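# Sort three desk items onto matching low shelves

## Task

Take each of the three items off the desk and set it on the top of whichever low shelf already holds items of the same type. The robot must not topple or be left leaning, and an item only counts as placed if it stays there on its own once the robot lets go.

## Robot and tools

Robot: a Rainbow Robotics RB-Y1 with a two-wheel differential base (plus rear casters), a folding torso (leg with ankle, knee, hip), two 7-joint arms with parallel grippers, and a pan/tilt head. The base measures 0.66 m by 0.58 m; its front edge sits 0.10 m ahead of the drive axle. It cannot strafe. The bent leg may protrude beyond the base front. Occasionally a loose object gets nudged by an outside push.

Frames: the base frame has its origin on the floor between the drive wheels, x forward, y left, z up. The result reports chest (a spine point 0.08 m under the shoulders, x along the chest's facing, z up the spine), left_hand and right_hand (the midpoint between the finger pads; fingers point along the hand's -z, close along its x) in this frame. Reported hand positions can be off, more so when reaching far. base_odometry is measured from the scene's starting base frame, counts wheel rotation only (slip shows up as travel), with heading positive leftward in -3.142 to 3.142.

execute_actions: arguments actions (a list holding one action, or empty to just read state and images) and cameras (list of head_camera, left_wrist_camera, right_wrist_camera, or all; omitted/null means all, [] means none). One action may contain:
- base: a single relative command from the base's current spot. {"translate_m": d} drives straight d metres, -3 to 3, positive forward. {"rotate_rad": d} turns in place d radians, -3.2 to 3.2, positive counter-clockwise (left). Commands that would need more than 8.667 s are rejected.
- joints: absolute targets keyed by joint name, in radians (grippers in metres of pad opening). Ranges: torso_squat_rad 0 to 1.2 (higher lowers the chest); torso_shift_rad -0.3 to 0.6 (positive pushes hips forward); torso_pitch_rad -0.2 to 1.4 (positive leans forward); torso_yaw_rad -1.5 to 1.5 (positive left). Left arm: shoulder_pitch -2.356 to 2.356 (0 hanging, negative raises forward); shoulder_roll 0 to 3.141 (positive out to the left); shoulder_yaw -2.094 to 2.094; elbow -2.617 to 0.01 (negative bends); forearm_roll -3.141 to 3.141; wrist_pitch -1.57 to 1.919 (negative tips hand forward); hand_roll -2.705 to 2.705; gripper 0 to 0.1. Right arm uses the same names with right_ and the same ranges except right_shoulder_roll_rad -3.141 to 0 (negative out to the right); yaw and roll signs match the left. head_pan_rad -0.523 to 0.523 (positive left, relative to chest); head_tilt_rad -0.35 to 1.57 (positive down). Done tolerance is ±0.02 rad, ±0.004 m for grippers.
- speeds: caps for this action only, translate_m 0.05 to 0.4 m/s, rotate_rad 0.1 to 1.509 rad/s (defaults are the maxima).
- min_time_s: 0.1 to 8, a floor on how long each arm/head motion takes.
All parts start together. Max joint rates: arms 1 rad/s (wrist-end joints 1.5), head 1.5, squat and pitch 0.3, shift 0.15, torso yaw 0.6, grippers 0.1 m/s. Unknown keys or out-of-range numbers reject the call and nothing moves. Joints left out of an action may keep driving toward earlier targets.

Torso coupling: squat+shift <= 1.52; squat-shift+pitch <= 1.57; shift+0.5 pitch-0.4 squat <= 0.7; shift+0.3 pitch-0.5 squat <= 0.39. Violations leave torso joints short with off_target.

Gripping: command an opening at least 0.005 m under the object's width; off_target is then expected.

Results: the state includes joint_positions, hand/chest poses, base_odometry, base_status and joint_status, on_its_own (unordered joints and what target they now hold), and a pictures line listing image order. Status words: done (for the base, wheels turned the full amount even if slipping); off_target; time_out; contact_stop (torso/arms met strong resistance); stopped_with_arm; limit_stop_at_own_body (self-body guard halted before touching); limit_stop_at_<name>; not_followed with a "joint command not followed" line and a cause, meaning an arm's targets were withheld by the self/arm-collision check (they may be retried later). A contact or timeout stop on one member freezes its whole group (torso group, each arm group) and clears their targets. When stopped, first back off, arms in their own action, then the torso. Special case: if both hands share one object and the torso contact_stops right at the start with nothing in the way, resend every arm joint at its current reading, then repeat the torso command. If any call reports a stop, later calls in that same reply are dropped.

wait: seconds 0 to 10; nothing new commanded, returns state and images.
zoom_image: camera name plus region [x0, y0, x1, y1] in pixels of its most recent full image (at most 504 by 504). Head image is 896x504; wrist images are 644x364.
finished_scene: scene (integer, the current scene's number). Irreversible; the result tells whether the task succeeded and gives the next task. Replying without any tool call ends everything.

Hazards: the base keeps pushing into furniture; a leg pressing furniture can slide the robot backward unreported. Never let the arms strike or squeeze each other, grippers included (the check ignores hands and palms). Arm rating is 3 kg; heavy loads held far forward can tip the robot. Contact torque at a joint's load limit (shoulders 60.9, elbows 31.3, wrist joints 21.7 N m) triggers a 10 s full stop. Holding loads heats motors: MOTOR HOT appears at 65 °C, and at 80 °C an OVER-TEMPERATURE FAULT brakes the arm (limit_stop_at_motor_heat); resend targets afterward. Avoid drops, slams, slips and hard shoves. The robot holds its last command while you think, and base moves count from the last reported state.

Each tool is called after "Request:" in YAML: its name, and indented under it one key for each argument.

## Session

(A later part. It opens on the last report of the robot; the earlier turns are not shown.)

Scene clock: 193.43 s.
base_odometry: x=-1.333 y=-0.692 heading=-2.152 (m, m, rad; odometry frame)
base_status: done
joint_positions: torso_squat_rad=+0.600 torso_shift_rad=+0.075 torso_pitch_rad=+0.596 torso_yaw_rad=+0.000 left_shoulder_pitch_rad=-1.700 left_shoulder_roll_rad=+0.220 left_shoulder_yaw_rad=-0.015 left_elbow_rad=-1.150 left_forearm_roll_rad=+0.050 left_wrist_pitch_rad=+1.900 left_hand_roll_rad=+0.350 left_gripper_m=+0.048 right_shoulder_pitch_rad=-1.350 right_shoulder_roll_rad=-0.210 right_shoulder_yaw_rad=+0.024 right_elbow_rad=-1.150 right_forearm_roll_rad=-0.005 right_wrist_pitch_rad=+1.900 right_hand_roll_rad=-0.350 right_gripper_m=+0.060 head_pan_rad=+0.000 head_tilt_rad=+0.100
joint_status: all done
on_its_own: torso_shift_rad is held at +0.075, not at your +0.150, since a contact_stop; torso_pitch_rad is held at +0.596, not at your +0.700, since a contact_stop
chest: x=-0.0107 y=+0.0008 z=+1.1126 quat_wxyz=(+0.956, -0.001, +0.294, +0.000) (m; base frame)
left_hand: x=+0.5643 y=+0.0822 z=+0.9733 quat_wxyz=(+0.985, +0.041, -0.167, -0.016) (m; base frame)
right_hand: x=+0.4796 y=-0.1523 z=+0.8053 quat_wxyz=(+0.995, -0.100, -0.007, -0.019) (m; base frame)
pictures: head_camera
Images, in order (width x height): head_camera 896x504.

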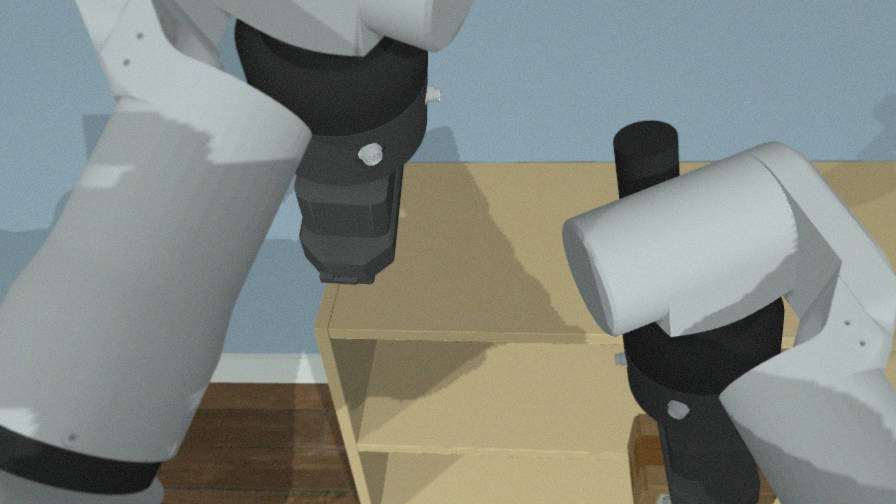

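Request:
execute_actions:
  actions:
    - {"base":{"translate_m":0.17}}
  cameras: ["right_wrist_camera"]

Scene clock: 197.93 s.
base_odometry: x=-1.427 y=-0.834 heading=-2.152 (m, m, rad; odometry frame)
base_status: done
joint_positions: torso_squat_rad=+0.600 torso_shift_rad=+0.075 torso_pitch_rad=+0.596 torso_yaw_rad=+0.000 left_shoulder_pitch_rad=-1.700 left_shoulder_roll_rad=+0.220 left_shoulder_yaw_rad=-0.015 left_elbow_rad=-1.150 left_forearm_roll_rad=+0.050 left_wrist_pitch_rad=+1.900 left_hand_roll_rad=+0.350 left_gripper_m=+0.048 right_shoulder_pitch_rad=-1.350 right_shoulder_roll_rad=-0.210 right_shoulder_yaw_rad=+0.024 right_elbow_rad=-1.150 right_forearm_roll_rad=-0.005 right_wrist_pitch_rad=+1.900 right_hand_roll_rad=-0.350 right_gripper_m=+0.060 head_pan_rad=+0.000 head_tilt_rad=+0.100
joint_status: not commanded
on_its_own: torso_shift_rad is held at +0.075, not at your +0.150, since a contact_stop; torso_pitch_rad is held at +0.596, not at your +0.700, since a contact_stop
chest: x=-0.0107 y=+0.0008 z=+1.1126 quat_wxyz=(+0.956, -0.001, +0.294, +0.000) (m; base frame)
left_hand: x=+0.5643 y=+0.0822 z=+0.9732 quat_wxyz=(+0.985, +0.041, -0.167, -0.016) (m; base frame)
right_hand: x=+0.4797 y=-0.1523 z=+0.8053 quat_wxyz=(+0.995, -0.100, -0.007, -0.019) (m; base frame)
pictures: right_wrist_camera
Images, in order (width x height): right_wrist_camera 644x364.

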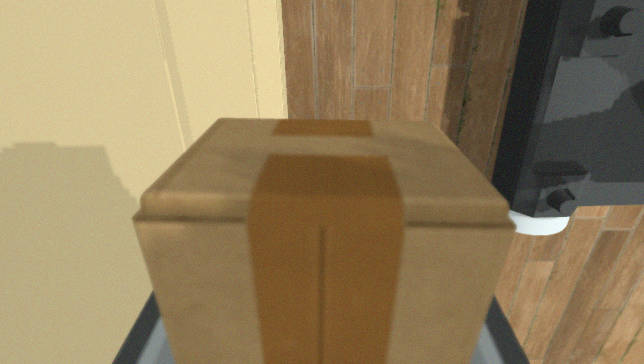

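Still at the edge. Forward more.

Request:
execute_actions:
  actions:
    - {"base":{"translate_m":0.15},"joints":{"torso_squat_rad":0.8}}
  cameras: ["right_wrist_camera"]

Scene clock: 200.63 s.
base_odometry: x=-1.509 y=-0.959 heading=-2.153 (m, m, rad; odometry frame)
base_status: done
joint_positions: torso_squat_rad=+0.800 torso_shift_rad=+0.075 torso_pitch_rad=+0.596 torso_yaw_rad=+0.000 left_shoulder_pitch_rad=-1.700 left_shoulder_roll_rad=+0.220 left_shoulder_yaw_rad=-0.015 left_elbow_rad=-1.150 left_forearm_roll_rad=+0.050 left_wrist_pitch_rad=+1.900 left_hand_roll_rad=+0.350 left_gripper_m=+0.048 right_shoulder_pitch_rad=-1.350 right_shoulder_roll_rad=-0.210 right_shoulder_yaw_rad=+0.024 right_elbow_rad=-1.150 right_forearm_roll_rad=-0.005 right_wrist_pitch_rad=+1.900 right_hand_roll_rad=-0.350 right_gripper_m=+0.060 head_pan_rad=+0.000 head_tilt_rad=+0.100
joint_status: all done
on_its_own: torso_shift_rad is held at +0.075, not at your +0.150, since a contact_stop; torso_pitch_rad is held at +0.596, not at your +0.700, since a contact_stop
chest: x=-0.0175 y=+0.0008 z=+1.0228 quat_wxyz=(+0.956, -0.001, +0.294, +0.000) (m; base frame)
left_hand: x=+0.5575 y=+0.0821 z=+0.8834 quat_wxyz=(+0.985, +0.041, -0.167, -0.016) (m; base frame)
right_hand: x=+0.4729 y=-0.1523 z=+0.7155 quat_wxyz=(+0.995, -0.100, -0.007, -0.019) (m; base frame)
pictures: right_wrist_camera
Images, in order (width x height): right_wrist_camera 644x364.

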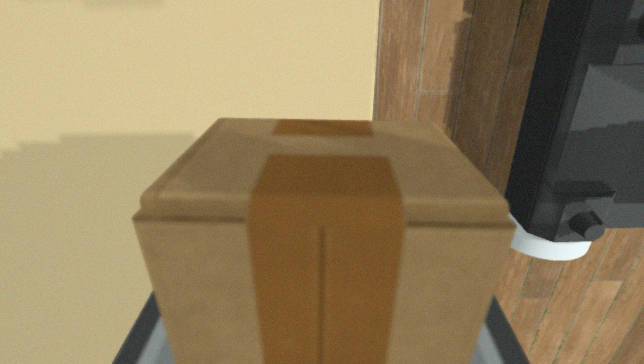

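Request:
execute_actions:
  actions:
    - {"base":{"translate_m":0.1},"joints":{"torso_squat_rad":0.9}}
  cameras: ["right_wrist_camera"]

Scene clock: 203.37 s.
base_odometry: x=-1.564 y=-1.043 heading=-2.153 (m, m, rad; odometry frame)
base_status: done
joint_positions: torso_squat_rad=+0.900 torso_shift_rad=+0.075 torso_pitch_rad=+0.596 torso_yaw_rad=+0.000 left_shoulder_pitch_rad=-1.700 left_shoulder_roll_rad=+0.220 left_shoulder_yaw_rad=-0.015 left_elbow_rad=-1.150 left_forearm_roll_rad=+0.050 left_wrist_pitch_rad=+1.900 left_hand_roll_rad=+0.350 left_gripper_m=+0.048 right_shoulder_pitch_rad=-1.350 right_shoulder_roll_rad=-0.210 right_shoulder_yaw_rad=+0.024 right_elbow_rad=-1.150 right_forearm_roll_rad=-0.005 right_wrist_pitch_rad=+1.900 right_hand_roll_rad=-0.350 right_gripper_m=+0.060 head_pan_rad=+0.000 head_tilt_rad=+0.100
joint_status: all done
on_its_own: torso_shift_rad is held at +0.075, not at your +0.150, since a contact_stop; torso_pitch_rad is held at +0.596, not at your +0.700, since a contact_stop
chest: x=-0.0215 y=+0.0008 z=+0.9704 quat_wxyz=(+0.956, -0.001, +0.294, +0.000) (m; base frame)
left_hand: x=+0.5535 y=+0.0821 z=+0.8310 quat_wxyz=(+0.985, +0.041, -0.167, -0.016) (m; base frame)
right_hand: x=+0.4689 y=-0.1523 z=+0.6632 quat_wxyz=(+0.995, -0.100, -0.007, -0.019) (m; base frame)
pictures: right_wrist_camera
Images, in order (width x height): right_wrist_camera 644x364.

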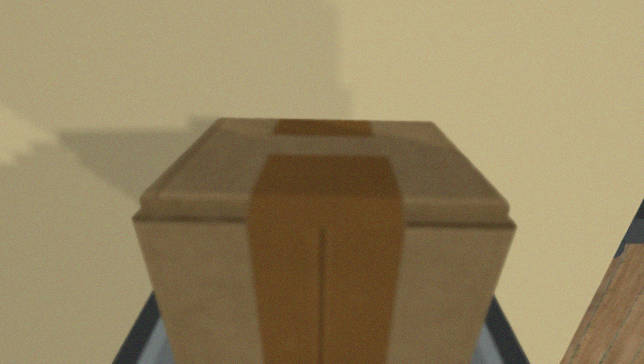

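Request:
execute_actions:
  actions:
    - {"joints":{"torso_squat_rad":1.0}}
  cameras: []

Scene clock: 205.57 s.
base_odometry: x=-1.564 y=-1.043 heading=-2.153 (m, m, rad; odometry frame)
base_status: not commanded
joint_positions: torso_squat_rad=+0.949 torso_shift_rad=+0.073 torso_pitch_rad=+0.589 torso_yaw_rad=-0.001 left_shoulder_pitch_rad=-1.700 left_shoulder_roll_rad=+0.220 left_shoulder_yaw_rad=-0.015 left_elbow_rad=-1.150 left_forearm_roll_rad=+0.050 left_wrist_pitch_rad=+1.900 left_hand_roll_rad=+0.350 left_gripper_m=+0.048 right_shoulder_pitch_rad=-1.355 right_shoulder_roll_rad=-0.211 right_shoulder_yaw_rad=+0.024 right_elbow_rad=-1.153 right_forearm_roll_rad=-0.005 right_wrist_pitch_rad=+1.901 right_hand_roll_rad=-0.350 right_gripper_m=+0.060 head_pan_rad=+0.000 head_tilt_rad=+0.100
joint_status: torso_squat_rad contact_stop (moved +0.049 of +0.100)
on_its_own: torso_squat_rad is held at +0.948, not at your +1.000, since a contact_stop; torso_shift_rad is held at +0.074, not at your +0.150, since a contact_stop; torso_pitch_rad is held at +0.591, not at your +0.700, since a contact_stop
chest: x=-0.0264 y=+0.0009 z=+0.9447 quat_wxyz=(+0.957, -0.001, +0.290, +0.000) (m; base frame)
left_hand: x=+0.5496 y=+0.0819 z=+0.8094 quat_wxyz=(+0.984, +0.041, -0.170, -0.016) (m; base frame)
right_hand: x=+0.4682 y=-0.1521 z=+0.6440 quat_wxyz=(+0.995, -0.100, -0.014, -0.020) (m; base frame)
pictures: none
No camera images: the call's "cameras" was empty. Leave "cameras" out to get every camera's image.

Request:
execute_actions:
  actions:
    - {"joints":{"right_gripper_m":0.1}}
  cameras: []

Request:
execute_actions:
  actions:
    - {"base":{"translate_m":-0.5},"joints":{"torso_squat_rad":0.3}}
  cameras: []

Request:
execute_actions:
  actions:
    - {"base":{"rotate_rad":-2.0}}
  cameras: ["head_camera"]

Scene clock: 209.53 s.
base_odometry: x=-1.564 y=-1.043 heading=-2.153 (m, m, rad; odometry frame)
base_status: not commanded
joint_positions: torso_squat_rad=+0.949 torso_shift_rad=+0.073 torso_pitch_rad=+0.589 torso_yaw_rad=-0.001 left_shoulder_pitch_rad=-1.700 left_shoulder_roll_rad=+0.220 left_shoulder_yaw_rad=-0.015 left_elbow_rad=-1.150 left_forearm_roll_rad=+0.050 left_wrist_pitch_rad=+1.900 left_hand_roll_rad=+0.350 left_gripper_m=+0.048 right_shoulder_pitch_rad=-1.357 right_shoulder_roll_rad=-0.212 right_shoulder_yaw_rad=+0.024 right_elbow_rad=-1.154 right_forearm_roll_rad=-0.005 right_wrist_pitch_rad=+1.900 right_hand_roll_rad=-0.350 right_gripper_m=+0.099 head_pan_rad=+0.000 head_tilt_rad=+0.100
joint_status: all done
on_its_own: torso_squat_rad is held at +0.948, not at your +1.000, since a contact_stop; torso_shift_rad is held at +0.074, not at your +0.150, since a contact_stop; torso_pitch_rad is held at +0.591, not at your +0.700, since a contact_stop
chest: x=-0.0263 y=+0.0009 z=+0.9447 quat_wxyz=(+0.957, -0.001, +0.290, +0.000) (m; base frame)
left_hand: x=+0.5497 y=+0.0820 z=+0.8093 quat_wxyz=(+0.984, +0.041, -0.170, -0.016) (m; base frame)
right_hand: x=+0.4693 y=-0.1520 z=+0.6449 quat_wxyz=(+0.995, -0.100, -0.016, -0.020) (m; base frame)
pictures: none
No camera images: the call's "cameras" was empty. Leave "cameras" out to get every camera's image.

Scene clock: 212.47 s.
base_odometry: x=-1.289 y=-0.625 heading=-2.154 (m, m, rad; odometry frame)
base_status: done
joint_positions: torso_squat_rad=+0.300 torso_shift_rad=+0.074 torso_pitch_rad=+0.591 torso_yaw_rad=-0.001 left_shoulder_pitch_rad=-1.700 left_shoulder_roll_rad=+0.220 left_shoulder_yaw_rad=-0.015 left_elbow_rad=-1.150 left_forearm_roll_rad=+0.050 left_wrist_pitch_rad=+1.900 left_hand_roll_rad=+0.350 left_gripper_m=+0.048 right_shoulder_pitch_rad=-1.350 right_shoulder_roll_rad=-0.210 right_shoulder_yaw_rad=+0.024 right_elbow_rad=-1.150 right_forearm_roll_rad=-0.005 right_wrist_pitch_rad=+1.900 right_hand_roll_rad=-0.350 right_gripper_m=+0.100 head_pan_rad=+0.000 head_tilt_rad=+0.100
joint_status: all done
on_its_own: torso_shift_rad is held at +0.074, not at your +0.150, since a contact_stop; torso_pitch_rad is held at +0.591, not at your +0.700, since a contact_stop
chest: x=-0.0063 y=+0.0010 z=+1.2043 quat_wxyz=(+0.957, -0.001, +0.291, +0.000) (m; base frame)
left_hand: x=+0.5694 y=+0.0821 z=+1.0678 quat_wxyz=(+0.985, +0.041, -0.169, -0.017) (m; base frame)
right_hand: x=+0.4858 y=-0.1524 z=+0.8998 quat_wxyz=(+0.995, -0.100, -0.010, -0.020) (m; base frame)
pictures: none
No camera images: the call's "cameras" was empty. Leave "cameras" out to get every camera's image.

Scene clock: 216.80 s.
base_odometry: x=-1.289 y=-0.625 heading=+2.130 (m, m, rad; odometry frame)
base_status: done
joint_positions: torso_squat_rad=+0.300 torso_shift_rad=+0.074 torso_pitch_rad=+0.591 torso_yaw_rad=-0.001 left_shoulder_pitch_rad=-1.700 left_shoulder_roll_rad=+0.220 left_shoulder_yaw_rad=-0.015 left_elbow_rad=-1.150 left_forearm_roll_rad=+0.050 left_wrist_pitch_rad=+1.900 left_hand_roll_rad=+0.350 left_gripper_m=+0.048 right_shoulder_pitch_rad=-1.350 right_shoulder_roll_rad=-0.210 right_shoulder_yaw_rad=+0.024 right_elbow_rad=-1.150 right_forearm_roll_rad=-0.005 right_wrist_pitch_rad=+1.900 right_hand_roll_rad=-0.350 right_gripper_m=+0.100 head_pan_rad=+0.000 head_tilt_rad=+0.100
joint_status: not commanded
on_its_own: torso_shift_rad is held at +0.074, not at your +0.150, since a contact_stop; torso_pitch_rad is held at +0.591, not at your +0.700, since a contact_stop
chest: x=-0.0063 y=+0.0009 z=+1.2043 quat_wxyz=(+0.957, -0.001, +0.291, +0.000) (m; base frame)
left_hand: x=+0.5694 y=+0.0820 z=+1.0678 quat_wxyz=(+0.985, +0.041, -0.169, -0.017) (m; base frame)
right_hand: x=+0.4858 y=-0.1524 z=+0.8998 quat_wxyz=(+0.995, -0.100, -0.010, -0.020) (m; base frame)
pictures: head_camera
Images, in order (width x height): head_camera 896x504.

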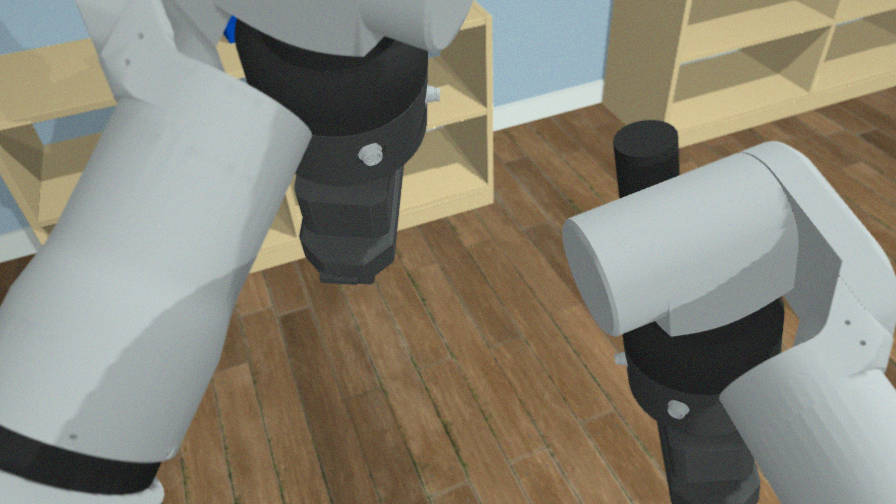

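Request:
execute_actions:
  actions:
    - {"base":{"rotate_rad":-0.5},"joints":{"head_tilt_rad":-0.3}}
  cameras: ["head_camera"]

Scene clock: 220.80 s.
base_odometry: x=-1.289 y=-0.625 heading=+1.630 (m, m, rad; odometry frame)
base_status: done
joint_positions: torso_squat_rad=+0.300 torso_shift_rad=+0.074 torso_pitch_rad=+0.591 torso_yaw_rad=-0.001 left_shoulder_pitch_rad=-1.700 left_shoulder_roll_rad=+0.220 left_shoulder_yaw_rad=-0.015 left_elbow_rad=-1.150 left_forearm_roll_rad=+0.050 left_wrist_pitch_rad=+1.900 left_hand_roll_rad=+0.350 left_gripper_m=+0.048 right_shoulder_pitch_rad=-1.350 right_shoulder_roll_rad=-0.210 right_shoulder_yaw_rad=+0.024 right_elbow_rad=-1.150 right_forearm_roll_rad=-0.005 right_wrist_pitch_rad=+1.900 right_hand_roll_rad=-0.350 right_gripper_m=+0.100 head_pan_rad=+0.000 head_tilt_rad=-0.300
joint_status: all done
on_its_own: torso_shift_rad is held at +0.074, not at your +0.150, since a contact_stop; torso_pitch_rad is held at +0.591, not at your +0.700, since a contact_stop
chest: x=-0.0063 y=+0.0009 z=+1.2043 quat_wxyz=(+0.957, -0.001, +0.291, +0.000) (m; base frame)
left_hand: x=+0.5694 y=+0.0820 z=+1.0678 quat_wxyz=(+0.985, +0.041, -0.169, -0.017) (m; base frame)
right_hand: x=+0.4857 y=-0.1524 z=+0.8998 quat_wxyz=(+0.995, -0.100, -0.010, -0.020) (m; base frame)
pictures: head_camera
Images, in order (width x height): head_camera 896x504.

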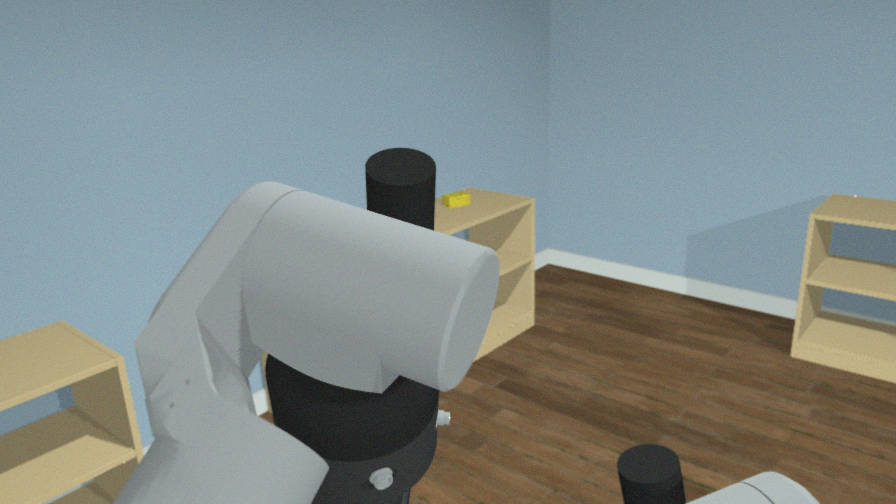

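A fourth shelf. Look at it.

Request:
execute_actions:
  actions:
    - {"base":{"rotate_rad":-0.65}}
  cameras: ["head_camera"]

Scene clock: 224.93 s.
base_odometry: x=-1.289 y=-0.625 heading=+0.981 (m, m, rad; odometry frame)
base_status: done
joint_positions: torso_squat_rad=+0.300 torso_shift_rad=+0.074 torso_pitch_rad=+0.591 torso_yaw_rad=-0.001 left_shoulder_pitch_rad=-1.700 left_shoulder_roll_rad=+0.220 left_shoulder_yaw_rad=-0.015 left_elbow_rad=-1.150 left_forearm_roll_rad=+0.050 left_wrist_pitch_rad=+1.900 left_hand_roll_rad=+0.350 left_gripper_m=+0.048 right_shoulder_pitch_rad=-1.350 right_shoulder_roll_rad=-0.210 right_shoulder_yaw_rad=+0.024 right_elbow_rad=-1.150 right_forearm_roll_rad=-0.005 right_wrist_pitch_rad=+1.900 right_hand_roll_rad=-0.350 right_gripper_m=+0.100 head_pan_rad=+0.000 head_tilt_rad=-0.300
joint_status: not commanded
on_its_own: torso_shift_rad is held at +0.074, not at your +0.150, since a contact_stop; torso_pitch_rad is held at +0.591, not at your +0.700, since a contact_stop
chest: x=-0.0063 y=+0.0009 z=+1.2043 quat_wxyz=(+0.957, -0.001, +0.291, +0.000) (m; base frame)
left_hand: x=+0.5694 y=+0.0820 z=+1.0678 quat_wxyz=(+0.985, +0.041, -0.169, -0.017) (m; base frame)
right_hand: x=+0.4857 y=-0.1524 z=+0.8998 quat_wxyz=(+0.995, -0.100, -0.010, -0.020) (m; base frame)
pictures: head_camera
Images, in order (width x height): head_camera 896x504.

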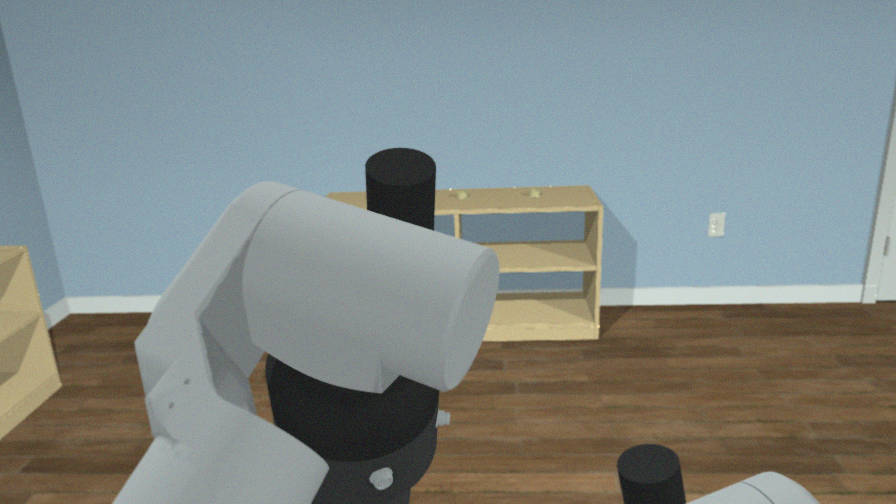

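Request:
execute_actions:
  actions:
    - {"base":{"translate_m":1.4},"joints":{"head_tilt_rad":0.0}}
  cameras: ["head_camera","left_wrist_camera"]

Scene clock: 231.70 s.
base_odometry: x=-0.510 y=+0.538 heading=+0.981 (m, m, rad; odometry frame)
base_status: done
joint_positions: torso_squat_rad=+0.300 torso_shift_rad=+0.074 torso_pitch_rad=+0.591 torso_yaw_rad=-0.001 left_shoulder_pitch_rad=-1.700 left_shoulder_roll_rad=+0.220 left_shoulder_yaw_rad=-0.015 left_elbow_rad=-1.150 left_forearm_roll_rad=+0.050 left_wrist_pitch_rad=+1.900 left_hand_roll_rad=+0.350 left_gripper_m=+0.048 right_shoulder_pitch_rad=-1.350 right_shoulder_roll_rad=-0.210 right_shoulder_yaw_rad=+0.024 right_elbow_rad=-1.150 right_forearm_roll_rad=-0.005 right_wrist_pitch_rad=+1.900 right_hand_roll_rad=-0.350 right_gripper_m=+0.100 head_pan_rad=+0.000 head_tilt_rad=+0.000
joint_status: all done
on_its_own: torso_shift_rad is held at +0.074, not at your +0.150, since a contact_stop; torso_pitch_rad is held at +0.591, not at your +0.700, since a contact_stop
chest: x=-0.0063 y=+0.0009 z=+1.2043 quat_wxyz=(+0.957, -0.001, +0.291, +0.000) (m; base frame)
left_hand: x=+0.5694 y=+0.0820 z=+1.0679 quat_wxyz=(+0.985, +0.041, -0.169, -0.017) (m; base frame)
right_hand: x=+0.4857 y=-0.1524 z=+0.8998 quat_wxyz=(+0.995, -0.100, -0.010, -0.020) (m; base frame)
pictures: head_camera, left_wrist_camera
Images, in order (width x height): head_camera 896x504, left_wrist_camera 644x364.

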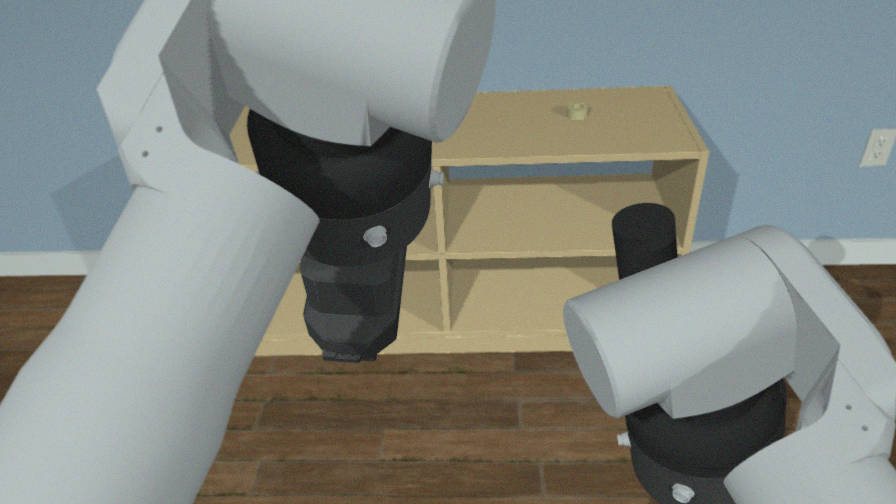

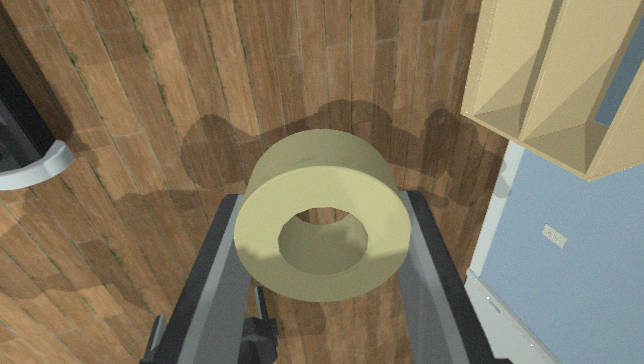

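Request:
execute_actions:
  actions:
    - {"base":{"translate_m":0.55},"joints":{"left_shoulder_pitch_rad":-1.35,"torso_squat_rad":0.5}}
  cameras: ["left_wrist_camera"]

Scene clock: 235.97 s.
base_odometry: x=-0.205 y=+0.995 heading=+0.981 (m, m, rad; odometry frame)
base_status: done
joint_positions: torso_squat_rad=+0.500 torso_shift_rad=+0.074 torso_pitch_rad=+0.591 torso_yaw_rad=-0.001 left_shoulder_pitch_rad=-1.350 left_shoulder_roll_rad=+0.220 left_shoulder_yaw_rad=-0.015 left_elbow_rad=-1.150 left_forearm_roll_rad=+0.050 left_wrist_pitch_rad=+1.900 left_hand_roll_rad=+0.350 left_gripper_m=+0.048 right_shoulder_pitch_rad=-1.350 right_shoulder_roll_rad=-0.210 right_shoulder_yaw_rad=+0.024 right_elbow_rad=-1.150 right_forearm_roll_rad=-0.005 right_wrist_pitch_rad=+1.900 right_hand_roll_rad=-0.350 right_gripper_m=+0.100 head_pan_rad=+0.000 head_tilt_rad=+0.000
joint_status: all done
on_its_own: torso_shift_rad is held at +0.074, not at your +0.150, since a contact_stop; torso_pitch_rad is held at +0.591, not at your +0.700, since a contact_stop
chest: x=-0.0103 y=+0.0009 z=+1.1501 quat_wxyz=(+0.957, -0.001, +0.291, +0.000) (m; base frame)
left_hand: x=+0.4804 y=+0.1501 z=+0.8440 quat_wxyz=(+0.997, +0.079, -0.003, +0.020) (m; base frame)
right_hand: x=+0.4816 y=-0.1523 z=+0.8454 quat_wxyz=(+0.995, -0.100, -0.010, -0.020) (m; base frame)
pictures: left_wrist_camera
Images, in order (width x height): left_wrist_camera 644x364.

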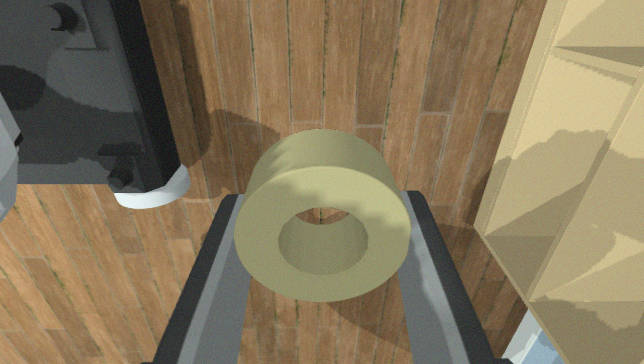

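Request:
execute_actions:
  actions:
    - {"base":{"translate_m":0.4},"joints":{"torso_squat_rad":0.75}}
  cameras: ["left_wrist_camera"]

Scene clock: 239.57 s.
base_odometry: x=+0.018 y=+1.328 heading=+0.981 (m, m, rad; odometry frame)
base_status: done
joint_positions: torso_squat_rad=+0.750 torso_shift_rad=+0.074 torso_pitch_rad=+0.591 torso_yaw_rad=-0.001 left_shoulder_pitch_rad=-1.350 left_shoulder_roll_rad=+0.220 left_shoulder_yaw_rad=-0.015 left_elbow_rad=-1.150 left_forearm_roll_rad=+0.050 left_wrist_pitch_rad=+1.900 left_hand_roll_rad=+0.350 left_gripper_m=+0.048 right_shoulder_pitch_rad=-1.350 right_shoulder_roll_rad=-0.210 right_shoulder_yaw_rad=+0.024 right_elbow_rad=-1.150 right_forearm_roll_rad=-0.005 right_wrist_pitch_rad=+1.900 right_hand_roll_rad=-0.350 right_gripper_m=+0.100 head_pan_rad=+0.000 head_tilt_rad=+0.000
joint_status: all done
on_its_own: torso_shift_rad is held at +0.074, not at your +0.150, since a contact_stop; torso_pitch_rad is held at +0.591, not at your +0.700, since a contact_stop
chest: x=-0.0178 y=+0.0008 z=+1.0482 quat_wxyz=(+0.957, -0.001, +0.291, +0.000) (m; base frame)
left_hand: x=+0.4729 y=+0.1501 z=+0.7422 quat_wxyz=(+0.997, +0.079, -0.003, +0.020) (m; base frame)
right_hand: x=+0.4741 y=-0.1524 z=+0.7435 quat_wxyz=(+0.995, -0.100, -0.010, -0.020) (m; base frame)
pictures: left_wrist_camera
Images, in order (width x height): left_wrist_camera 644x364.

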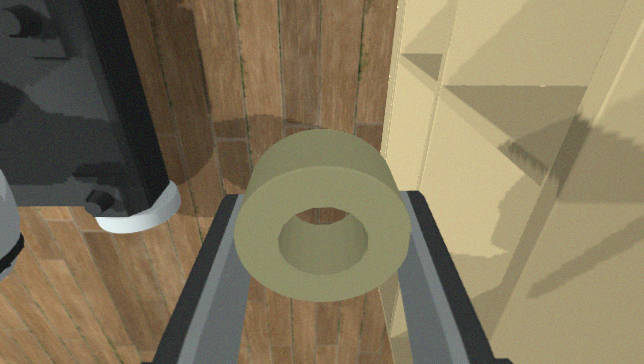

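Request:
execute_actions:
  actions:
    - {"base":{"translate_m":0.3}}
  cameras: ["left_wrist_camera"]

Scene clock: 243.27 s.
base_odometry: x=+0.185 y=+1.577 heading=+0.982 (m, m, rad; odometry frame)
base_status: done
joint_positions: torso_squat_rad=+0.750 torso_shift_rad=+0.074 torso_pitch_rad=+0.591 torso_yaw_rad=-0.001 left_shoulder_pitch_rad=-1.350 left_shoulder_roll_rad=+0.220 left_shoulder_yaw_rad=-0.015 left_elbow_rad=-1.150 left_forearm_roll_rad=+0.050 left_wrist_pitch_rad=+1.900 left_hand_roll_rad=+0.350 left_gripper_m=+0.048 right_shoulder_pitch_rad=-1.350 right_shoulder_roll_rad=-0.210 right_shoulder_yaw_rad=+0.024 right_elbow_rad=-1.150 right_forearm_roll_rad=-0.005 right_wrist_pitch_rad=+1.900 right_hand_roll_rad=-0.350 right_gripper_m=+0.100 head_pan_rad=+0.000 head_tilt_rad=+0.000
joint_status: not commanded
on_its_own: torso_shift_rad is held at +0.074, not at your +0.150, since a contact_stop; torso_pitch_rad is held at +0.591, not at your +0.700, since a contact_stop
chest: x=-0.0178 y=+0.0008 z=+1.0482 quat_wxyz=(+0.957, -0.001, +0.291, +0.000) (m; base frame)
left_hand: x=+0.4729 y=+0.1500 z=+0.7422 quat_wxyz=(+0.997, +0.079, -0.003, +0.020) (m; base frame)
right_hand: x=+0.4741 y=-0.1524 z=+0.7436 quat_wxyz=(+0.995, -0.100, -0.010, -0.020) (m; base frame)
pictures: left_wrist_camera
Images, in order (width x height): left_wrist_camera 644x364.

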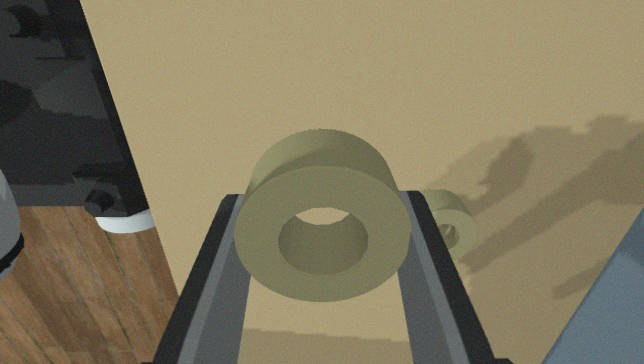

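Over the shelf. Lower to ~0.65 and release.

Request:
execute_actions:
  actions:
    - {"joints":{"torso_squat_rad":0.93,"right_shoulder_pitch_rad":-1.6}}
  cameras: []

Request:
execute_actions:
  actions:
    - {"joints":{"left_gripper_m":0.1}}
  cameras: []

Scene clock: 247.53 s.
base_odometry: x=+0.185 y=+1.577 heading=+0.982 (m, m, rad; odometry frame)
base_status: not commanded
joint_positions: torso_squat_rad=+0.930 torso_shift_rad=+0.074 torso_pitch_rad=+0.591 torso_yaw_rad=-0.001 left_shoulder_pitch_rad=-1.350 left_shoulder_roll_rad=+0.220 left_shoulder_yaw_rad=-0.015 left_elbow_rad=-1.150 left_forearm_roll_rad=+0.050 left_wrist_pitch_rad=+1.900 left_hand_roll_rad=+0.350 left_gripper_m=+0.048 right_shoulder_pitch_rad=-1.600 right_shoulder_roll_rad=-0.210 right_shoulder_yaw_rad=+0.024 right_elbow_rad=-1.150 right_forearm_roll_rad=-0.005 right_wrist_pitch_rad=+1.900 right_hand_roll_rad=-0.350 right_gripper_m=+0.100 head_pan_rad=+0.000 head_tilt_rad=+0.000
joint_status: all done
on_its_own: torso_shift_rad is held at +0.074, not at your +0.150, since a contact_stop; torso_pitch_rad is held at +0.591, not at your +0.700, since a contact_stop
chest: x=-0.0247 y=+0.0008 z=+0.9548 quat_wxyz=(+0.957, -0.001, +0.291, +0.000) (m; base frame)
left_hand: x=+0.4660 y=+0.1500 z=+0.6488 quat_wxyz=(+0.997, +0.079, -0.003, +0.020) (m; base frame)
right_hand: x=+0.5345 y=-0.1029 z=+0.7681 quat_wxyz=(+0.989, -0.073, -0.130, +0.004) (m; base frame)
pictures: none
No camera images: the call's "cameras" was empty. Leave "cameras" out to get every camera's image.

Scene clock: 248.80 s.
base_odometry: x=+0.185 y=+1.577 heading=+0.982 (m, m, rad; odometry frame)
base_status: not commanded
joint_positions: torso_squat_rad=+0.930 torso_shift_rad=+0.074 torso_pitch_rad=+0.591 torso_yaw_rad=-0.001 left_shoulder_pitch_rad=-1.350 left_shoulder_roll_rad=+0.220 left_shoulder_yaw_rad=-0.015 left_elbow_rad=-1.150 left_forearm_roll_rad=+0.050 left_wrist_pitch_rad=+1.900 left_hand_roll_rad=+0.350 left_gripper_m=+0.099 right_shoulder_pitch_rad=-1.600 right_shoulder_roll_rad=-0.210 right_shoulder_yaw_rad=+0.024 right_elbow_rad=-1.150 right_forearm_roll_rad=-0.005 right_wrist_pitch_rad=+1.900 right_hand_roll_rad=-0.350 right_gripper_m=+0.100 head_pan_rad=+0.000 head_tilt_rad=+0.000
joint_status: all done
on_its_own: torso_shift_rad is held at +0.074, not at your +0.150, since a contact_stop; torso_pitch_rad is held at +0.591, not at your +0.700, since a contact_stop
chest: x=-0.0247 y=+0.0008 z=+0.9548 quat_wxyz=(+0.957, -0.001, +0.291, +0.000) (m; base frame)
left_hand: x=+0.4660 y=+0.1500 z=+0.6488 quat_wxyz=(+0.997, +0.079, -0.003, +0.020) (m; base frame)
right_hand: x=+0.5345 y=-0.1029 z=+0.7681 quat_wxyz=(+0.989, -0.073, -0.130, +0.004) (m; base frame)
pictures: none
No camera images: the call's "cameras" was empty. Leave "cameras" out to get every camera's image.

Request:
execute_actions:
  actions:
    - {"joints":{"torso_squat_rad":0.45,"right_shoulder_pitch_rad":-0.3,"right_elbow_rad":-2.2,"right_wrist_pitch_rad":0}}
  cameras: []

Request:
execute_actions:
  actions:
    - {"base":{"rotate_rad":-2.02}}
  cameras: []

Request:
execute_actions:
  actions:
    - {"base":{"translate_m":2.36}}
  cameras: []

Request:
execute_actions:
  actions:
    - {"base":{"rotate_rad":0.44}}
  cameras: []

Request:
execute_actions:
  actions:
    - {"base":{"translate_m":0.4}}
  cameras: ["left_wrist_camera"]

Scene clock: 259.57 s.
base_odometry: x=+0.185 y=+1.577 heading=+0.982 (m, m, rad; odometry frame)
base_status: not commanded
joint_positions: torso_squat_rad=+0.450 torso_shift_rad=+0.074 torso_pitch_rad=+0.591 torso_yaw_rad=-0.001 left_shoulder_pitch_rad=-1.350 left_shoulder_roll_rad=+0.220 left_shoulder_yaw_rad=-0.015 left_elbow_rad=-1.150 left_forearm_roll_rad=+0.050 left_wrist_pitch_rad=+1.900 left_hand_roll_rad=+0.350 left_gripper_m=+0.099 right_shoulder_pitch_rad=-0.300 right_shoulder_roll_rad=-0.210 right_shoulder_yaw_rad=+0.024 right_elbow_rad=-2.200 right_forearm_roll_rad=-0.005 right_wrist_pitch_rad=+0.000 right_hand_roll_rad=-0.350 right_gripper_m=+0.100 head_pan_rad=+0.000 head_tilt_rad=+0.000
joint_status: all done
on_its_own: torso_shift_rad is held at +0.074, not at your +0.150, since a contact_stop; torso_pitch_rad is held at +0.591, not at your +0.700, since a contact_stop
chest: x=-0.0092 y=+0.0009 z=+1.1660 quat_wxyz=(+0.957, -0.001, +0.291, +0.000) (m; base frame)
left_hand: x=+0.4816 y=+0.1502 z=+0.8601 quat_wxyz=(+0.997, +0.079, -0.003, +0.020) (m; base frame)
right_hand: x=+0.4493 y=-0.1668 z=+1.0839 quat_wxyz=(+0.589, +0.171, -0.790, +0.009) (m; base frame)
pictures: none
No camera images: the call's "cameras" was empty. Leave "cameras" out to get every camera's image.

Scene clock: 267.40 s.
base_odometry: x=+0.186 y=+1.575 heading=-1.024 (m, m, rad; odometry frame)
base_status: rotate_rad time_out (by the wheels' count: -2.005 of -2.020)
joint_positions: torso_squat_rad=+0.450 torso_shift_rad=+0.074 torso_pitch_rad=+0.591 torso_yaw_rad=-0.001 left_shoulder_pitch_rad=-1.350 left_shoulder_roll_rad=+0.220 left_shoulder_yaw_rad=-0.015 left_elbow_rad=-1.150 left_forearm_roll_rad=+0.050 left_wrist_pitch_rad=+1.900 left_hand_roll_rad=+0.350 left_gripper_m=+0.099 right_shoulder_pitch_rad=-0.300 right_shoulder_roll_rad=-0.210 right_shoulder_yaw_rad=+0.024 right_elbow_rad=-2.200 right_forearm_roll_rad=-0.005 right_wrist_pitch_rad=+0.000 right_hand_roll_rad=-0.350 right_gripper_m=+0.100 head_pan_rad=+0.000 head_tilt_rad=+0.000
joint_status: not commanded
on_its_own: torso_shift_rad is held at +0.074, not at your +0.150, since a contact_stop; torso_pitch_rad is held at +0.591, not at your +0.700, since a contact_stop
chest: x=-0.0091 y=+0.0009 z=+1.1660 quat_wxyz=(+0.957, -0.001, +0.291, +0.000) (m; base frame)
left_hand: x=+0.4816 y=+0.1501 z=+0.8601 quat_wxyz=(+0.997, +0.079, -0.003, +0.020) (m; base frame)
right_hand: x=+0.4492 y=-0.1668 z=+1.0839 quat_wxyz=(+0.589, +0.171, -0.790, +0.009) (m; base frame)
pictures: none
No camera images: the call's "cameras" was empty. Leave "cameras" out to get every camera's image.

not run: a stop came earlier in this reply.

not run: a stop came earlier in this reply.

not run: a stop came earlier in this reply.

Request:
execute_actions:
  actions: []
  cameras: ["head_camera"]

Scene clock: 268.50 s.
base_odometry: x=+0.186 y=+1.575 heading=-1.024 (m, m, rad; odometry frame)
base_status: rotate_rad time_out (by the wheels' count: -2.005 of -2.020)
joint_positions: torso_squat_rad=+0.450 torso_shift_rad=+0.074 torso_pitch_rad=+0.591 torso_yaw_rad=-0.001 left_shoulder_pitch_rad=-1.350 left_shoulder_roll_rad=+0.220 left_shoulder_yaw_rad=-0.015 left_elbow_rad=-1.150 left_forearm_roll_rad=+0.050 left_wrist_pitch_rad=+1.900 left_hand_roll_rad=+0.350 left_gripper_m=+0.099 right_shoulder_pitch_rad=-0.300 right_shoulder_roll_rad=-0.210 right_shoulder_yaw_rad=+0.024 right_elbow_rad=-2.200 right_forearm_roll_rad=-0.005 right_wrist_pitch_rad=+0.000 right_hand_roll_rad=-0.350 right_gripper_m=+0.100 head_pan_rad=+0.000 head_tilt_rad=+0.000
joint_status: not commanded
on_its_own: torso_shift_rad is held at +0.074, not at your +0.150, since a contact_stop; torso_pitch_rad is held at +0.591, not at your +0.700, since a contact_stop
chest: x=-0.0092 y=+0.0009 z=+1.1660 quat_wxyz=(+0.957, -0.001, +0.291, +0.000) (m; base frame)
left_hand: x=+0.4816 y=+0.1501 z=+0.8601 quat_wxyz=(+0.997, +0.079, -0.003, +0.020) (m; base frame)
right_hand: x=+0.4492 y=-0.1668 z=+1.0839 quat_wxyz=(+0.589, +0.171, -0.790, +0.009) (m; base frame)
pictures: head_camera
Images, in order (width x height): head_camera 896x504.

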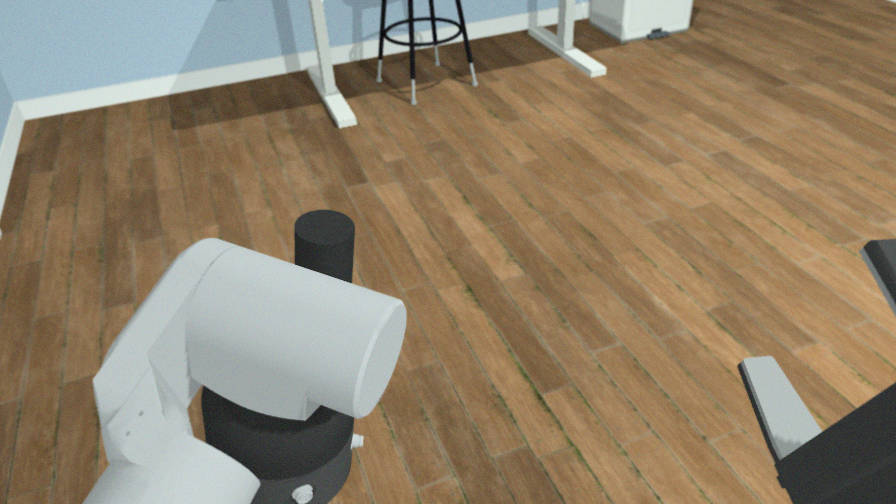

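Request:
execute_actions:
  actions:
    - {"base":{"translate_m":2.36}}
  cameras: []

Request:
execute_actions:
  actions:
    - {"base":{"rotate_rad":0.42}}
  cameras: ["head_camera"]

Scene clock: 277.73 s.
base_odometry: x=+1.413 y=-0.440 heading=-1.024 (m, m, rad; odometry frame)
base_status: done
joint_positions: torso_squat_rad=+0.450 torso_shift_rad=+0.074 torso_pitch_rad=+0.591 torso_yaw_rad=-0.001 left_shoulder_pitch_rad=-1.350 left_shoulder_roll_rad=+0.220 left_shoulder_yaw_rad=-0.015 left_elbow_rad=-1.150 left_forearm_roll_rad=+0.050 left_wrist_pitch_rad=+1.900 left_hand_roll_rad=+0.350 left_gripper_m=+0.099 right_shoulder_pitch_rad=-0.300 right_shoulder_roll_rad=-0.210 right_shoulder_yaw_rad=+0.024 right_elbow_rad=-2.200 right_forearm_roll_rad=-0.005 right_wrist_pitch_rad=+0.000 right_hand_roll_rad=-0.350 right_gripper_m=+0.100 head_pan_rad=+0.000 head_tilt_rad=+0.000
joint_status: not commanded
on_its_own: torso_shift_rad is held at +0.074, not at your +0.150, since a contact_stop; torso_pitch_rad is held at +0.591, not at your +0.700, since a contact_stop
chest: x=-0.0091 y=+0.0009 z=+1.1660 quat_wxyz=(+0.957, -0.001, +0.291, +0.000) (m; base frame)
left_hand: x=+0.4816 y=+0.1501 z=+0.8601 quat_wxyz=(+0.997, +0.079, -0.003, +0.020) (m; base frame)
right_hand: x=+0.4492 y=-0.1668 z=+1.0838 quat_wxyz=(+0.589, +0.171, -0.790, +0.009) (m; base frame)
pictures: none
No camera images: the call's "cameras" was empty. Leave "cameras" out to get every camera's image.

Scene clock: 279.90 s.
base_odometry: x=+1.413 y=-0.440 heading=-0.604 (m, m, rad; odometry frame)
base_status: done
joint_positions: torso_squat_rad=+0.450 torso_shift_rad=+0.074 torso_pitch_rad=+0.591 torso_yaw_rad=-0.001 left_shoulder_pitch_rad=-1.350 left_shoulder_roll_rad=+0.220 left_shoulder_yaw_rad=-0.015 left_elbow_rad=-1.150 left_forearm_roll_rad=+0.050 left_wrist_pitch_rad=+1.900 left_hand_roll_rad=+0.350 left_gripper_m=+0.099 right_shoulder_pitch_rad=-0.300 right_shoulder_roll_rad=-0.210 right_shoulder_yaw_rad=+0.024 right_elbow_rad=-2.200 right_forearm_roll_rad=-0.005 right_wrist_pitch_rad=+0.000 right_hand_roll_rad=-0.350 right_gripper_m=+0.100 head_pan_rad=+0.000 head_tilt_rad=+0.000
joint_status: not commanded
on_its_own: torso_shift_rad is held at +0.074, not at your +0.150, since a contact_stop; torso_pitch_rad is held at +0.591, not at your +0.700, since a contact_stop
chest: x=-0.0091 y=+0.0009 z=+1.1660 quat_wxyz=(+0.957, -0.001, +0.291, +0.000) (m; base frame)
left_hand: x=+0.4816 y=+0.1502 z=+0.8601 quat_wxyz=(+0.997, +0.079, -0.003, +0.020) (m; base frame)
right_hand: x=+0.4492 y=-0.1668 z=+1.0839 quat_wxyz=(+0.589, +0.171, -0.790, +0.009) (m; base frame)
pictures: head_camera
Images, in order (width x height): head_camera 896x504.

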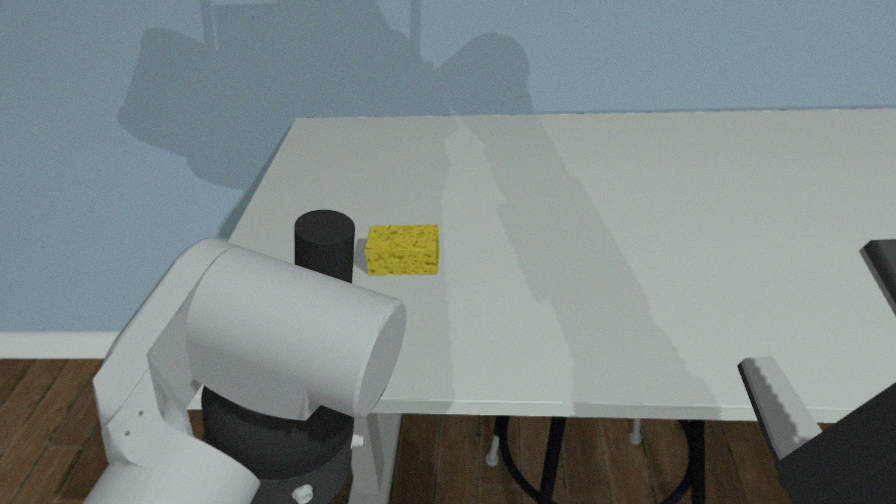

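Request:
execute_actions:
  actions:
    - {"base":{"translate_m":0.4},"joints":{"left_shoulder_roll_rad":0.1}}
  cameras: ["left_wrist_camera"]

Scene clock: 286.10 s.
base_odometry: x=+1.742 y=-0.668 heading=-0.605 (m, m, rad; odometry frame)
base_status: done
joint_positions: torso_squat_rad=+0.450 torso_shift_rad=+0.074 torso_pitch_rad=+0.591 torso_yaw_rad=-0.001 left_shoulder_pitch_rad=-1.350 left_shoulder_roll_rad=+0.100 left_shoulder_yaw_rad=-0.016 left_elbow_rad=-1.150 left_forearm_roll_rad=+0.050 left_wrist_pitch_rad=+1.900 left_hand_roll_rad=+0.350 left_gripper_m=+0.099 right_shoulder_pitch_rad=-0.300 right_shoulder_roll_rad=-0.210 right_shoulder_yaw_rad=+0.024 right_elbow_rad=-2.200 right_forearm_roll_rad=-0.005 right_wrist_pitch_rad=+0.000 right_hand_roll_rad=-0.350 right_gripper_m=+0.100 head_pan_rad=+0.000 head_tilt_rad=+0.000
joint_status: all done
on_its_own: torso_shift_rad is held at +0.074, not at your +0.150, since a contact_stop; torso_pitch_rad is held at +0.591, not at your +0.700, since a contact_stop
chest: x=-0.0091 y=+0.0009 z=+1.1660 quat_wxyz=(+0.957, -0.001, +0.291, +0.000) (m; base frame)
left_hand: x=+0.4586 y=+0.0853 z=+0.8513 quat_wxyz=(+0.999, +0.037, +0.015, -0.020) (m; base frame)
right_hand: x=+0.4492 y=-0.1668 z=+1.0838 quat_wxyz=(+0.589, +0.171, -0.790, +0.009) (m; base frame)
pictures: left_wrist_camera
Images, in order (width x height): left_wrist_camera 644x364.

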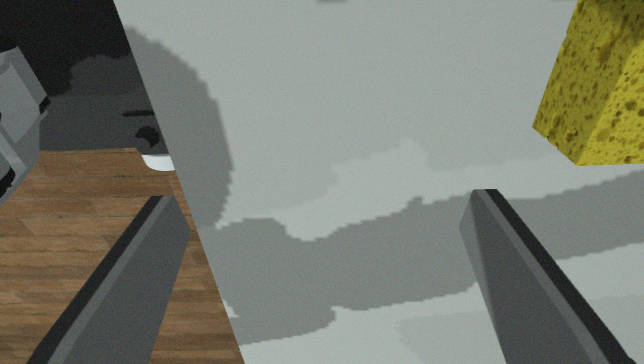

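Request:
execute_actions:
  actions:
    - {"base":{"translate_m":0.2},"joints":{"left_shoulder_roll_rad":0.22}}
  cameras: ["left_wrist_camera"]

Scene clock: 289.83 s.
base_odometry: x=+1.907 y=-0.781 heading=-0.605 (m, m, rad; odometry frame)
base_status: done
joint_positions: torso_squat_rad=+0.450 torso_shift_rad=+0.074 torso_pitch_rad=+0.591 torso_yaw_rad=-0.001 left_shoulder_pitch_rad=-1.350 left_shoulder_roll_rad=+0.220 left_shoulder_yaw_rad=-0.016 left_elbow_rad=-1.150 left_forearm_roll_rad=+0.050 left_wrist_pitch_rad=+1.900 left_hand_roll_rad=+0.350 left_gripper_m=+0.099 right_shoulder_pitch_rad=-0.300 right_shoulder_roll_rad=-0.210 right_shoulder_yaw_rad=+0.024 right_elbow_rad=-2.200 right_forearm_roll_rad=-0.005 right_wrist_pitch_rad=+0.000 right_hand_roll_rad=-0.350 right_gripper_m=+0.100 head_pan_rad=+0.000 head_tilt_rad=+0.000
joint_status: all done
on_its_own: torso_shift_rad is held at +0.074, not at your +0.150, since a contact_stop; torso_pitch_rad is held at +0.591, not at your +0.700, since a contact_stop
chest: x=-0.0091 y=+0.0009 z=+1.1660 quat_wxyz=(+0.957, -0.001, +0.291, +0.000) (m; base frame)
left_hand: x=+0.4816 y=+0.1502 z=+0.8600 quat_wxyz=(+0.997, +0.079, -0.003, +0.020) (m; base frame)
right_hand: x=+0.4492 y=-0.1668 z=+1.0838 quat_wxyz=(+0.589, +0.171, -0.790, +0.009) (m; base frame)
pictures: left_wrist_camera
Images, in order (width x height): left_wrist_camera 644x364.

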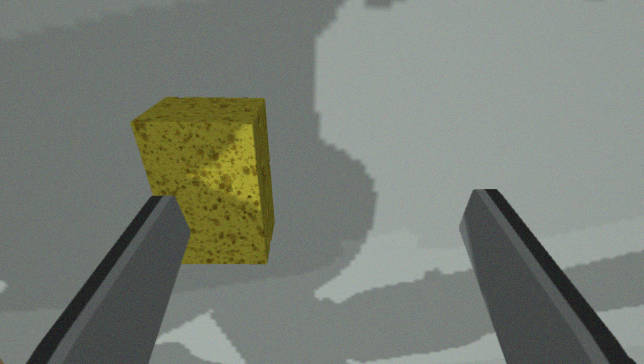

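Back 0.08, lower.

Request:
execute_actions:
  actions:
    - {"base":{"translate_m":-0.08},"joints":{"torso_squat_rad":0.6}}
  cameras: ["left_wrist_camera"]

Scene clock: 292.87 s.
base_odometry: x=+1.841 y=-0.736 heading=-0.605 (m, m, rad; odometry frame)
base_status: done
joint_positions: torso_squat_rad=+0.600 torso_shift_rad=+0.074 torso_pitch_rad=+0.591 torso_yaw_rad=-0.001 left_shoulder_pitch_rad=-1.350 left_shoulder_roll_rad=+0.220 left_shoulder_yaw_rad=-0.016 left_elbow_rad=-1.150 left_forearm_roll_rad=+0.050 left_wrist_pitch_rad=+1.900 left_hand_roll_rad=+0.350 left_gripper_m=+0.099 right_shoulder_pitch_rad=-0.300 right_shoulder_roll_rad=-0.210 right_shoulder_yaw_rad=+0.024 right_elbow_rad=-2.200 right_forearm_roll_rad=-0.005 right_wrist_pitch_rad=+0.000 right_hand_roll_rad=-0.350 right_gripper_m=+0.100 head_pan_rad=+0.000 head_tilt_rad=+0.000
joint_status: all done
on_its_own: torso_shift_rad is held at +0.074, not at your +0.150, since a contact_stop; torso_pitch_rad is held at +0.591, not at your +0.700, since a contact_stop
chest: x=-0.0130 y=+0.0009 z=+1.1136 quat_wxyz=(+0.957, -0.001, +0.291, +0.000) (m; base frame)
left_hand: x=+0.4777 y=+0.1501 z=+0.8077 quat_wxyz=(+0.997, +0.079, -0.003, +0.020) (m; base frame)
right_hand: x=+0.4453 y=-0.1668 z=+1.0315 quat_wxyz=(+0.589, +0.171, -0.790, +0.009) (m; base frame)
pictures: left_wrist_camera
Images, in order (width x height): left_wrist_camera 644x364.

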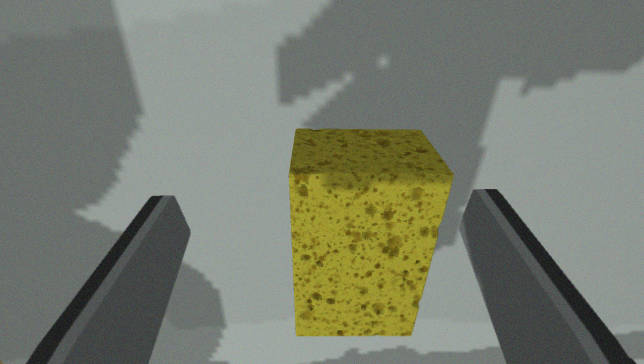

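Request:
execute_actions:
  actions:
    - {"base":{"translate_m":0.015},"joints":{"torso_squat_rad":0.72}}
  cameras: []

Request:
execute_actions:
  actions:
    - {"joints":{"left_gripper_m":0.02}}
  cameras: []

Scene clock: 295.83 s.
base_odometry: x=+1.853 y=-0.744 heading=-0.605 (m, m, rad; odometry frame)
base_status: done
joint_positions: torso_squat_rad=+0.720 torso_shift_rad=+0.074 torso_pitch_rad=+0.591 torso_yaw_rad=-0.001 left_shoulder_pitch_rad=-1.350 left_shoulder_roll_rad=+0.220 left_shoulder_yaw_rad=-0.016 left_elbow_rad=-1.150 left_forearm_roll_rad=+0.050 left_wrist_pitch_rad=+1.900 left_hand_roll_rad=+0.350 left_gripper_m=+0.099 right_shoulder_pitch_rad=-0.300 right_shoulder_roll_rad=-0.210 right_shoulder_yaw_rad=+0.024 right_elbow_rad=-2.200 right_forearm_roll_rad=-0.005 right_wrist_pitch_rad=+0.000 right_hand_roll_rad=-0.350 right_gripper_m=+0.100 head_pan_rad=+0.000 head_tilt_rad=+0.000
joint_status: all done
on_its_own: torso_shift_rad is held at +0.074, not at your +0.150, since a contact_stop; torso_pitch_rad is held at +0.591, not at your +0.700, since a contact_stop
chest: x=-0.0168 y=+0.0009 z=+1.0623 quat_wxyz=(+0.957, -0.001, +0.291, +0.000) (m; base frame)
left_hand: x=+0.4740 y=+0.1501 z=+0.7563 quat_wxyz=(+0.997, +0.079, -0.003, +0.020) (m; base frame)
right_hand: x=+0.4416 y=-0.1668 z=+0.9801 quat_wxyz=(+0.589, +0.171, -0.790, +0.009) (m; base frame)
pictures: none
No camera images: the call's "cameras" was empty. Leave "cameras" out to get every camera's image.

Scene clock: 297.10 s.
base_odometry: x=+1.853 y=-0.744 heading=-0.605 (m, m, rad; odometry frame)
base_status: not commanded
joint_positions: torso_squat_rad=+0.720 torso_shift_rad=+0.074 torso_pitch_rad=+0.591 torso_yaw_rad=-0.001 left_shoulder_pitch_rad=-1.350 left_shoulder_roll_rad=+0.220 left_shoulder_yaw_rad=-0.016 left_elbow_rad=-1.150 left_forearm_roll_rad=+0.050 left_wrist_pitch_rad=+1.900 left_hand_roll_rad=+0.350 left_gripper_m=+0.059 right_shoulder_pitch_rad=-0.300 right_shoulder_roll_rad=-0.210 right_shoulder_yaw_rad=+0.024 right_elbow_rad=-2.200 right_forearm_roll_rad=-0.005 right_wrist_pitch_rad=+0.000 right_hand_roll_rad=-0.350 right_gripper_m=+0.100 head_pan_rad=+0.000 head_tilt_rad=+0.000
joint_status: left_gripper_m off_target (ended at +0.059, target +0.020)
on_its_own: torso_shift_rad is held at +0.074, not at your +0.150, since a contact_stop; torso_pitch_rad is held at +0.591, not at your +0.700, since a contact_stop
chest: x=-0.0168 y=+0.0009 z=+1.0623 quat_wxyz=(+0.957, -0.001, +0.291, +0.000) (m; base frame)
left_hand: x=+0.4740 y=+0.1501 z=+0.7563 quat_wxyz=(+0.997, +0.079, -0.003, +0.020) (m; base frame)
right_hand: x=+0.4416 y=-0.1668 z=+0.9801 quat_wxyz=(+0.589, +0.171, -0.790, +0.009) (m; base frame)
pictures: none
No camera images: the call's "cameras" was empty. Leave "cameras" out to get every camera's image.


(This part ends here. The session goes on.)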